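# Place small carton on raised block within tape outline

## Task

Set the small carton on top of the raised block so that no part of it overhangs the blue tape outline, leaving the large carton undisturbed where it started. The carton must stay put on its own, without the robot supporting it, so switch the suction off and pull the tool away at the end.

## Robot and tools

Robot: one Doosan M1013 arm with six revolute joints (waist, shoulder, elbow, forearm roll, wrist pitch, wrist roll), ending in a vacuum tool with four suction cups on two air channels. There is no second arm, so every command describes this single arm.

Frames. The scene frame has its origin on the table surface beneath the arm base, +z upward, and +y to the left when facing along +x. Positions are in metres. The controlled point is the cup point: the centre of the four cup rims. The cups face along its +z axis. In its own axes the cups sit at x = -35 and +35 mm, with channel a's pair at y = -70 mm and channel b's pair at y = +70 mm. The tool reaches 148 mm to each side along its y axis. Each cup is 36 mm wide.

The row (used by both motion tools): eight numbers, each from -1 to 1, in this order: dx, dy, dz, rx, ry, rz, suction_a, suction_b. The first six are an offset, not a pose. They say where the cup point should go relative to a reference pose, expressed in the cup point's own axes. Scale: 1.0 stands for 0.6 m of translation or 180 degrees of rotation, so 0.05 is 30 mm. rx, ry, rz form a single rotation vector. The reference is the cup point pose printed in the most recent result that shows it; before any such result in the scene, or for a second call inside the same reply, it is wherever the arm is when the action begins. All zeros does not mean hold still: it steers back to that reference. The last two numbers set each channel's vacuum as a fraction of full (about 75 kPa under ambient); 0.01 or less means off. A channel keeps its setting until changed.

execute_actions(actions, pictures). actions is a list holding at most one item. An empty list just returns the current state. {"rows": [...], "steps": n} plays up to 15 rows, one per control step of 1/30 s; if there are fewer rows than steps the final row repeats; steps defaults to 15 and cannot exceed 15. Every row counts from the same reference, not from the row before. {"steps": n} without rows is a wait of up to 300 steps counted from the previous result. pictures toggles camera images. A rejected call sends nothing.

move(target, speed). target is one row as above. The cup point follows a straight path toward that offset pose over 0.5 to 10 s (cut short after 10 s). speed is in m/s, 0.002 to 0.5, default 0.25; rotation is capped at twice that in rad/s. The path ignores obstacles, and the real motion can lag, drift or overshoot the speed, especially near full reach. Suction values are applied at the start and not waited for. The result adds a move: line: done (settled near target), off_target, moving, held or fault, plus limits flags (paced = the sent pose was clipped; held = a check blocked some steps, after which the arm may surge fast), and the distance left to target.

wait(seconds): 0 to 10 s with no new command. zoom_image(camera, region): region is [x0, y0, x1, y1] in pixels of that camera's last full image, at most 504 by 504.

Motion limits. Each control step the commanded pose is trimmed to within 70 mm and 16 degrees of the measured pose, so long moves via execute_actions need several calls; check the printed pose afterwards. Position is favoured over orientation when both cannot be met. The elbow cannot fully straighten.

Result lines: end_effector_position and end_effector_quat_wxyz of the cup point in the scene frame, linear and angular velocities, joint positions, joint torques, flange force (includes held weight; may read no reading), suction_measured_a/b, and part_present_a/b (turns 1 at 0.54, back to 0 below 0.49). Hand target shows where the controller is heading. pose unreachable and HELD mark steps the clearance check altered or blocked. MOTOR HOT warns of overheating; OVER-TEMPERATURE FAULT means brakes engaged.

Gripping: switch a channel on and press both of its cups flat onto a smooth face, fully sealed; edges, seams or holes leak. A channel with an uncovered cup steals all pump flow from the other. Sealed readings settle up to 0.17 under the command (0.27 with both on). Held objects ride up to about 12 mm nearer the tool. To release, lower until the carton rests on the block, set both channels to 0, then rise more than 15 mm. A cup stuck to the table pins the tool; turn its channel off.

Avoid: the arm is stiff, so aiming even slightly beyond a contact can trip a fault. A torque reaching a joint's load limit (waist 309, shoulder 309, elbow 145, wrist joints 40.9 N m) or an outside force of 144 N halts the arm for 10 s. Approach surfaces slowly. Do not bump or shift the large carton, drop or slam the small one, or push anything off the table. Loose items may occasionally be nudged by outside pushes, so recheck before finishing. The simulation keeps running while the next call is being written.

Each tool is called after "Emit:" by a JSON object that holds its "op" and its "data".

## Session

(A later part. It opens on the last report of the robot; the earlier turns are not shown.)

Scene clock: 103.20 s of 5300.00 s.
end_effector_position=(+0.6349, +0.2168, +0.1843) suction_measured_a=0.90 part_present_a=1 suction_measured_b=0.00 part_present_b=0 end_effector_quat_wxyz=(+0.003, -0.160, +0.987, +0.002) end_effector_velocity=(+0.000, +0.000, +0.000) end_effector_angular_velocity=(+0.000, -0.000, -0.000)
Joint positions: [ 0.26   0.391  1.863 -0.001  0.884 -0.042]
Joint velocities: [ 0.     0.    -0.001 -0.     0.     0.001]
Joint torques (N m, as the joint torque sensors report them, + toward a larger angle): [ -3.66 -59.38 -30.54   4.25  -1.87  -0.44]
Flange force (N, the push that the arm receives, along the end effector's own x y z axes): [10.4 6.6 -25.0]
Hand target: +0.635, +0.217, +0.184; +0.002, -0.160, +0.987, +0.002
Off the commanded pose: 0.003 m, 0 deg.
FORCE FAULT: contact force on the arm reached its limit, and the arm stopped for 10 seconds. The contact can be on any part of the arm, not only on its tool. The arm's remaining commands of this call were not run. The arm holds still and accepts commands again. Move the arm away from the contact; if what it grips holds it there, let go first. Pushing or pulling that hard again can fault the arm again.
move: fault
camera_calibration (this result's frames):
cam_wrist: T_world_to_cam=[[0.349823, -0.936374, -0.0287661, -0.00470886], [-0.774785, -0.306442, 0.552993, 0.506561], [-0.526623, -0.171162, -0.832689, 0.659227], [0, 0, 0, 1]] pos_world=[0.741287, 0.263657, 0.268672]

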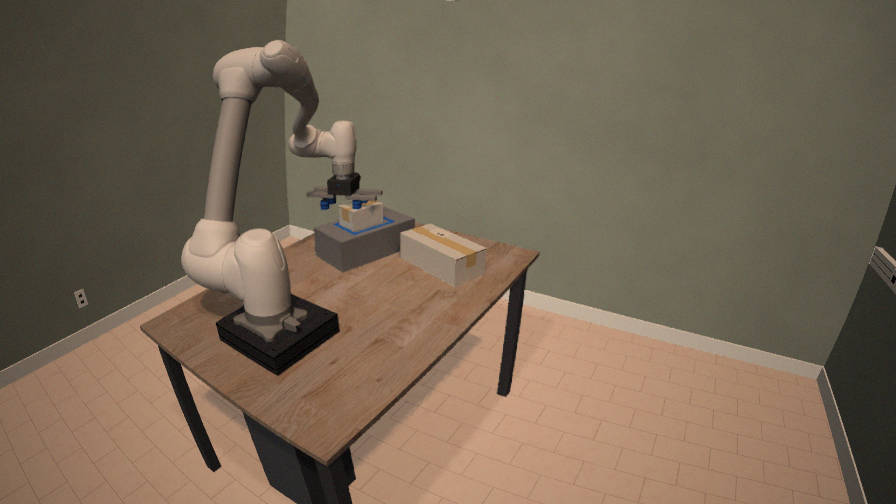

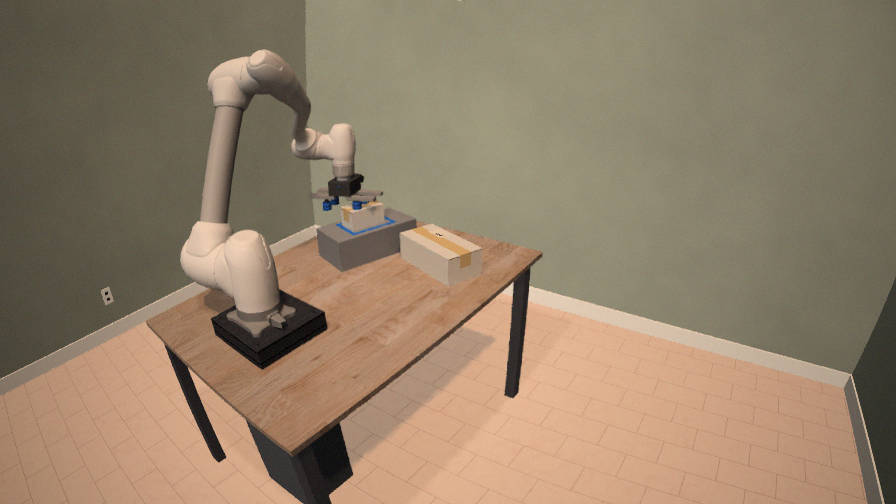

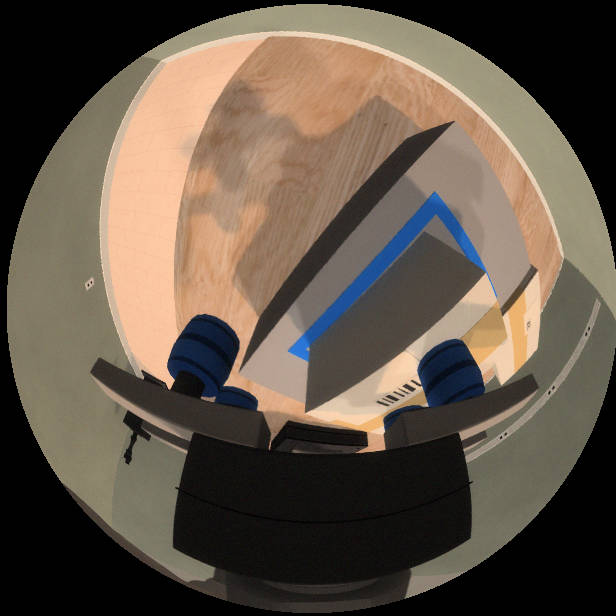

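Oops. Release and clear.

Emit:
{"op": "execute_actions", "data": {"actions": [{"rows":[[0,0,0,0,0,0,0,0]],"steps":15}], "pictures": false}}

Emit:
{"op": "move", "data": {"target": [0,0,-0.2,0,0,0,0,0], "speed": 0.2}}

Emit:
{"op": "zoom_image", "data": {"camera": "cam_head_left", "region": [300, 180, 500, 300]}}

Scene clock: 108.60 s of 5300.00 s.
end_effector_position=(+0.6349, +0.2168, +0.1844) suction_measured_a=0.00 part_present_a=0 suction_measured_b=0.00 part_present_b=0 end_effector_quat_wxyz=(+0.003, -0.160, +0.987, +0.002) end_effector_velocity=(-0.000, +0.001, -0.000) end_effector_angular_velocity=(+0.000, -0.000, +0.002)
Joint positions: [ 0.26   0.391  1.863 -0.001  0.884 -0.042]
Joint velocities: [ 0.001 -0.     0.     0.    -0.    -0.   ]
Joint torques (N m, as the joint torque sensors report them, + toward a larger angle): [ -2.89 -42.72 -22.47   4.92  -2.94  -1.11]
Flange force (N, the push that the arm receives, along the end effector's own x y z axes): [15.4 6.8 -49.8]
Hand target: +0.635, +0.217, +0.184; +0.003, -0.160, +0.987, +0.002
Off the commanded pose: 0.000 m, 0 deg.
Steps of this call (steps 1 to 90: nothing new was sent; then 1.90 s passed at rest; steps 91 to 105: all 15 steps of this action). Readings (end_effector_position | what the end effector reports):
91: (+0.6349, +0.2168, +0.1843) | suction_measured_a=0.65 part_present_a=1 suction_measured_b=0.00 part_present_b=0
92: (+0.6349, +0.2168, +0.1843) | suction_measured_a=0.29 part_present_a=0 suction_measured_b=0.00 part_present_b=0
94: (+0.6349, +0.2168, +0.1844) | suction_measured_a=0.00 part_present_a=0 suction_measured_b=0.00 part_present_b=0
98: (+0.6349, +0.2168, +0.1844) | suction_measured_a=0.00 part_present_a=0 suction_measured_b=0.00 part_present_b=0
105: the state above

Scene clock: 109.77 s of 5300.00 s.
end_effector_position=(+0.6346, +0.2161, +0.3044) suction_measured_a=0.00 part_present_a=0 suction_measured_b=0.00 part_present_b=0 end_effector_quat_wxyz=(+0.003, -0.160, +0.987, +0.002) end_effector_velocity=(+0.001, -0.000, +0.000) end_effector_angular_velocity=(+0.000, +0.000, -0.000)
Joint positions: [ 0.26   0.282  1.764 -0.001  1.094 -0.042]
Joint velocities: [-0.001  0.    -0.001  0.     0.001 -0.001]
Joint torques (N m, as the joint torque sensors report them, + toward a larger angle): [ -1.45 -66.29 -42.03   4.27  -0.25  -0.17]
Flange force (N, the push that the arm receives, along the end effector's own x y z axes): [8.3 2.4 -2.6]
Hand target: +0.635, +0.216, +0.304; +0.003, -0.160, +0.987, +0.002
Off the commanded pose: 0.000 m, 0 deg.
move: done
camera_calibration (this result's frames):
cam_wrist: T_world_to_cam=[[0.349738, -0.93641, -0.0286442, -0.00174572], [-0.774884, -0.306323, 0.552921, 0.43972], [-0.526535, -0.171181, -0.832741, 0.75889], [0, 0, 0, 1]] pos_world=[0.740924, 0.26297, 0.388778]

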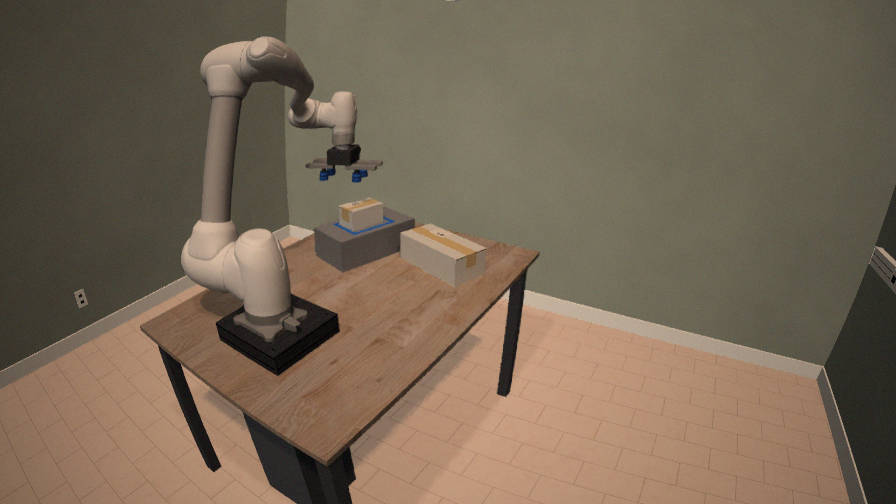

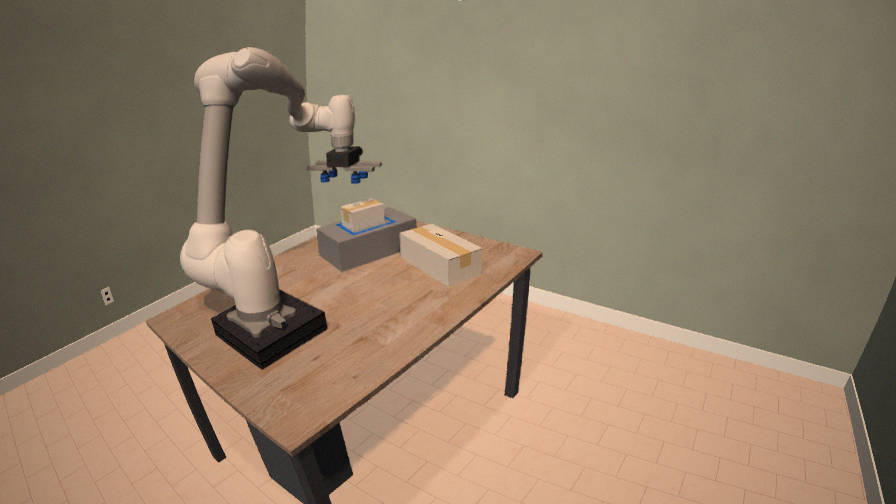

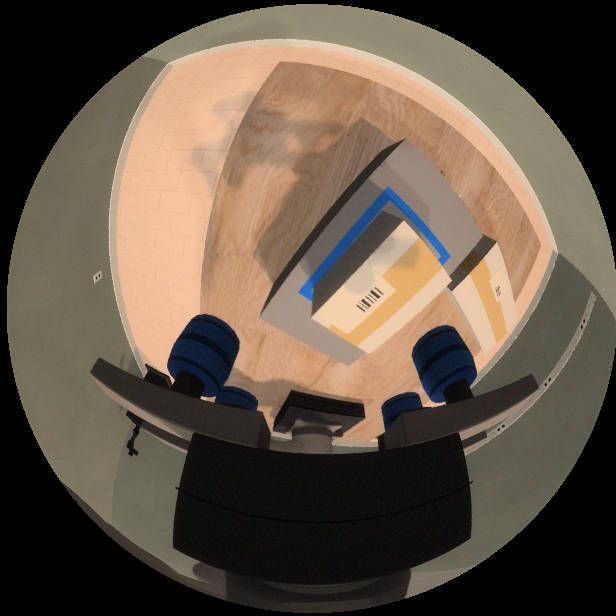

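Region (300, 180, 500, 300) of cam_head_left's 896x504 image, scaled by 2.520, with more detail than that image has; it fills the top 302 rows of this view, and the rest is white.

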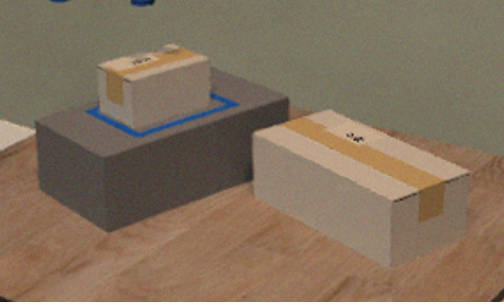

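Emit:
{"op": "finished_scene", "data": {"scene": 1}}

The scene is finished: the task was done.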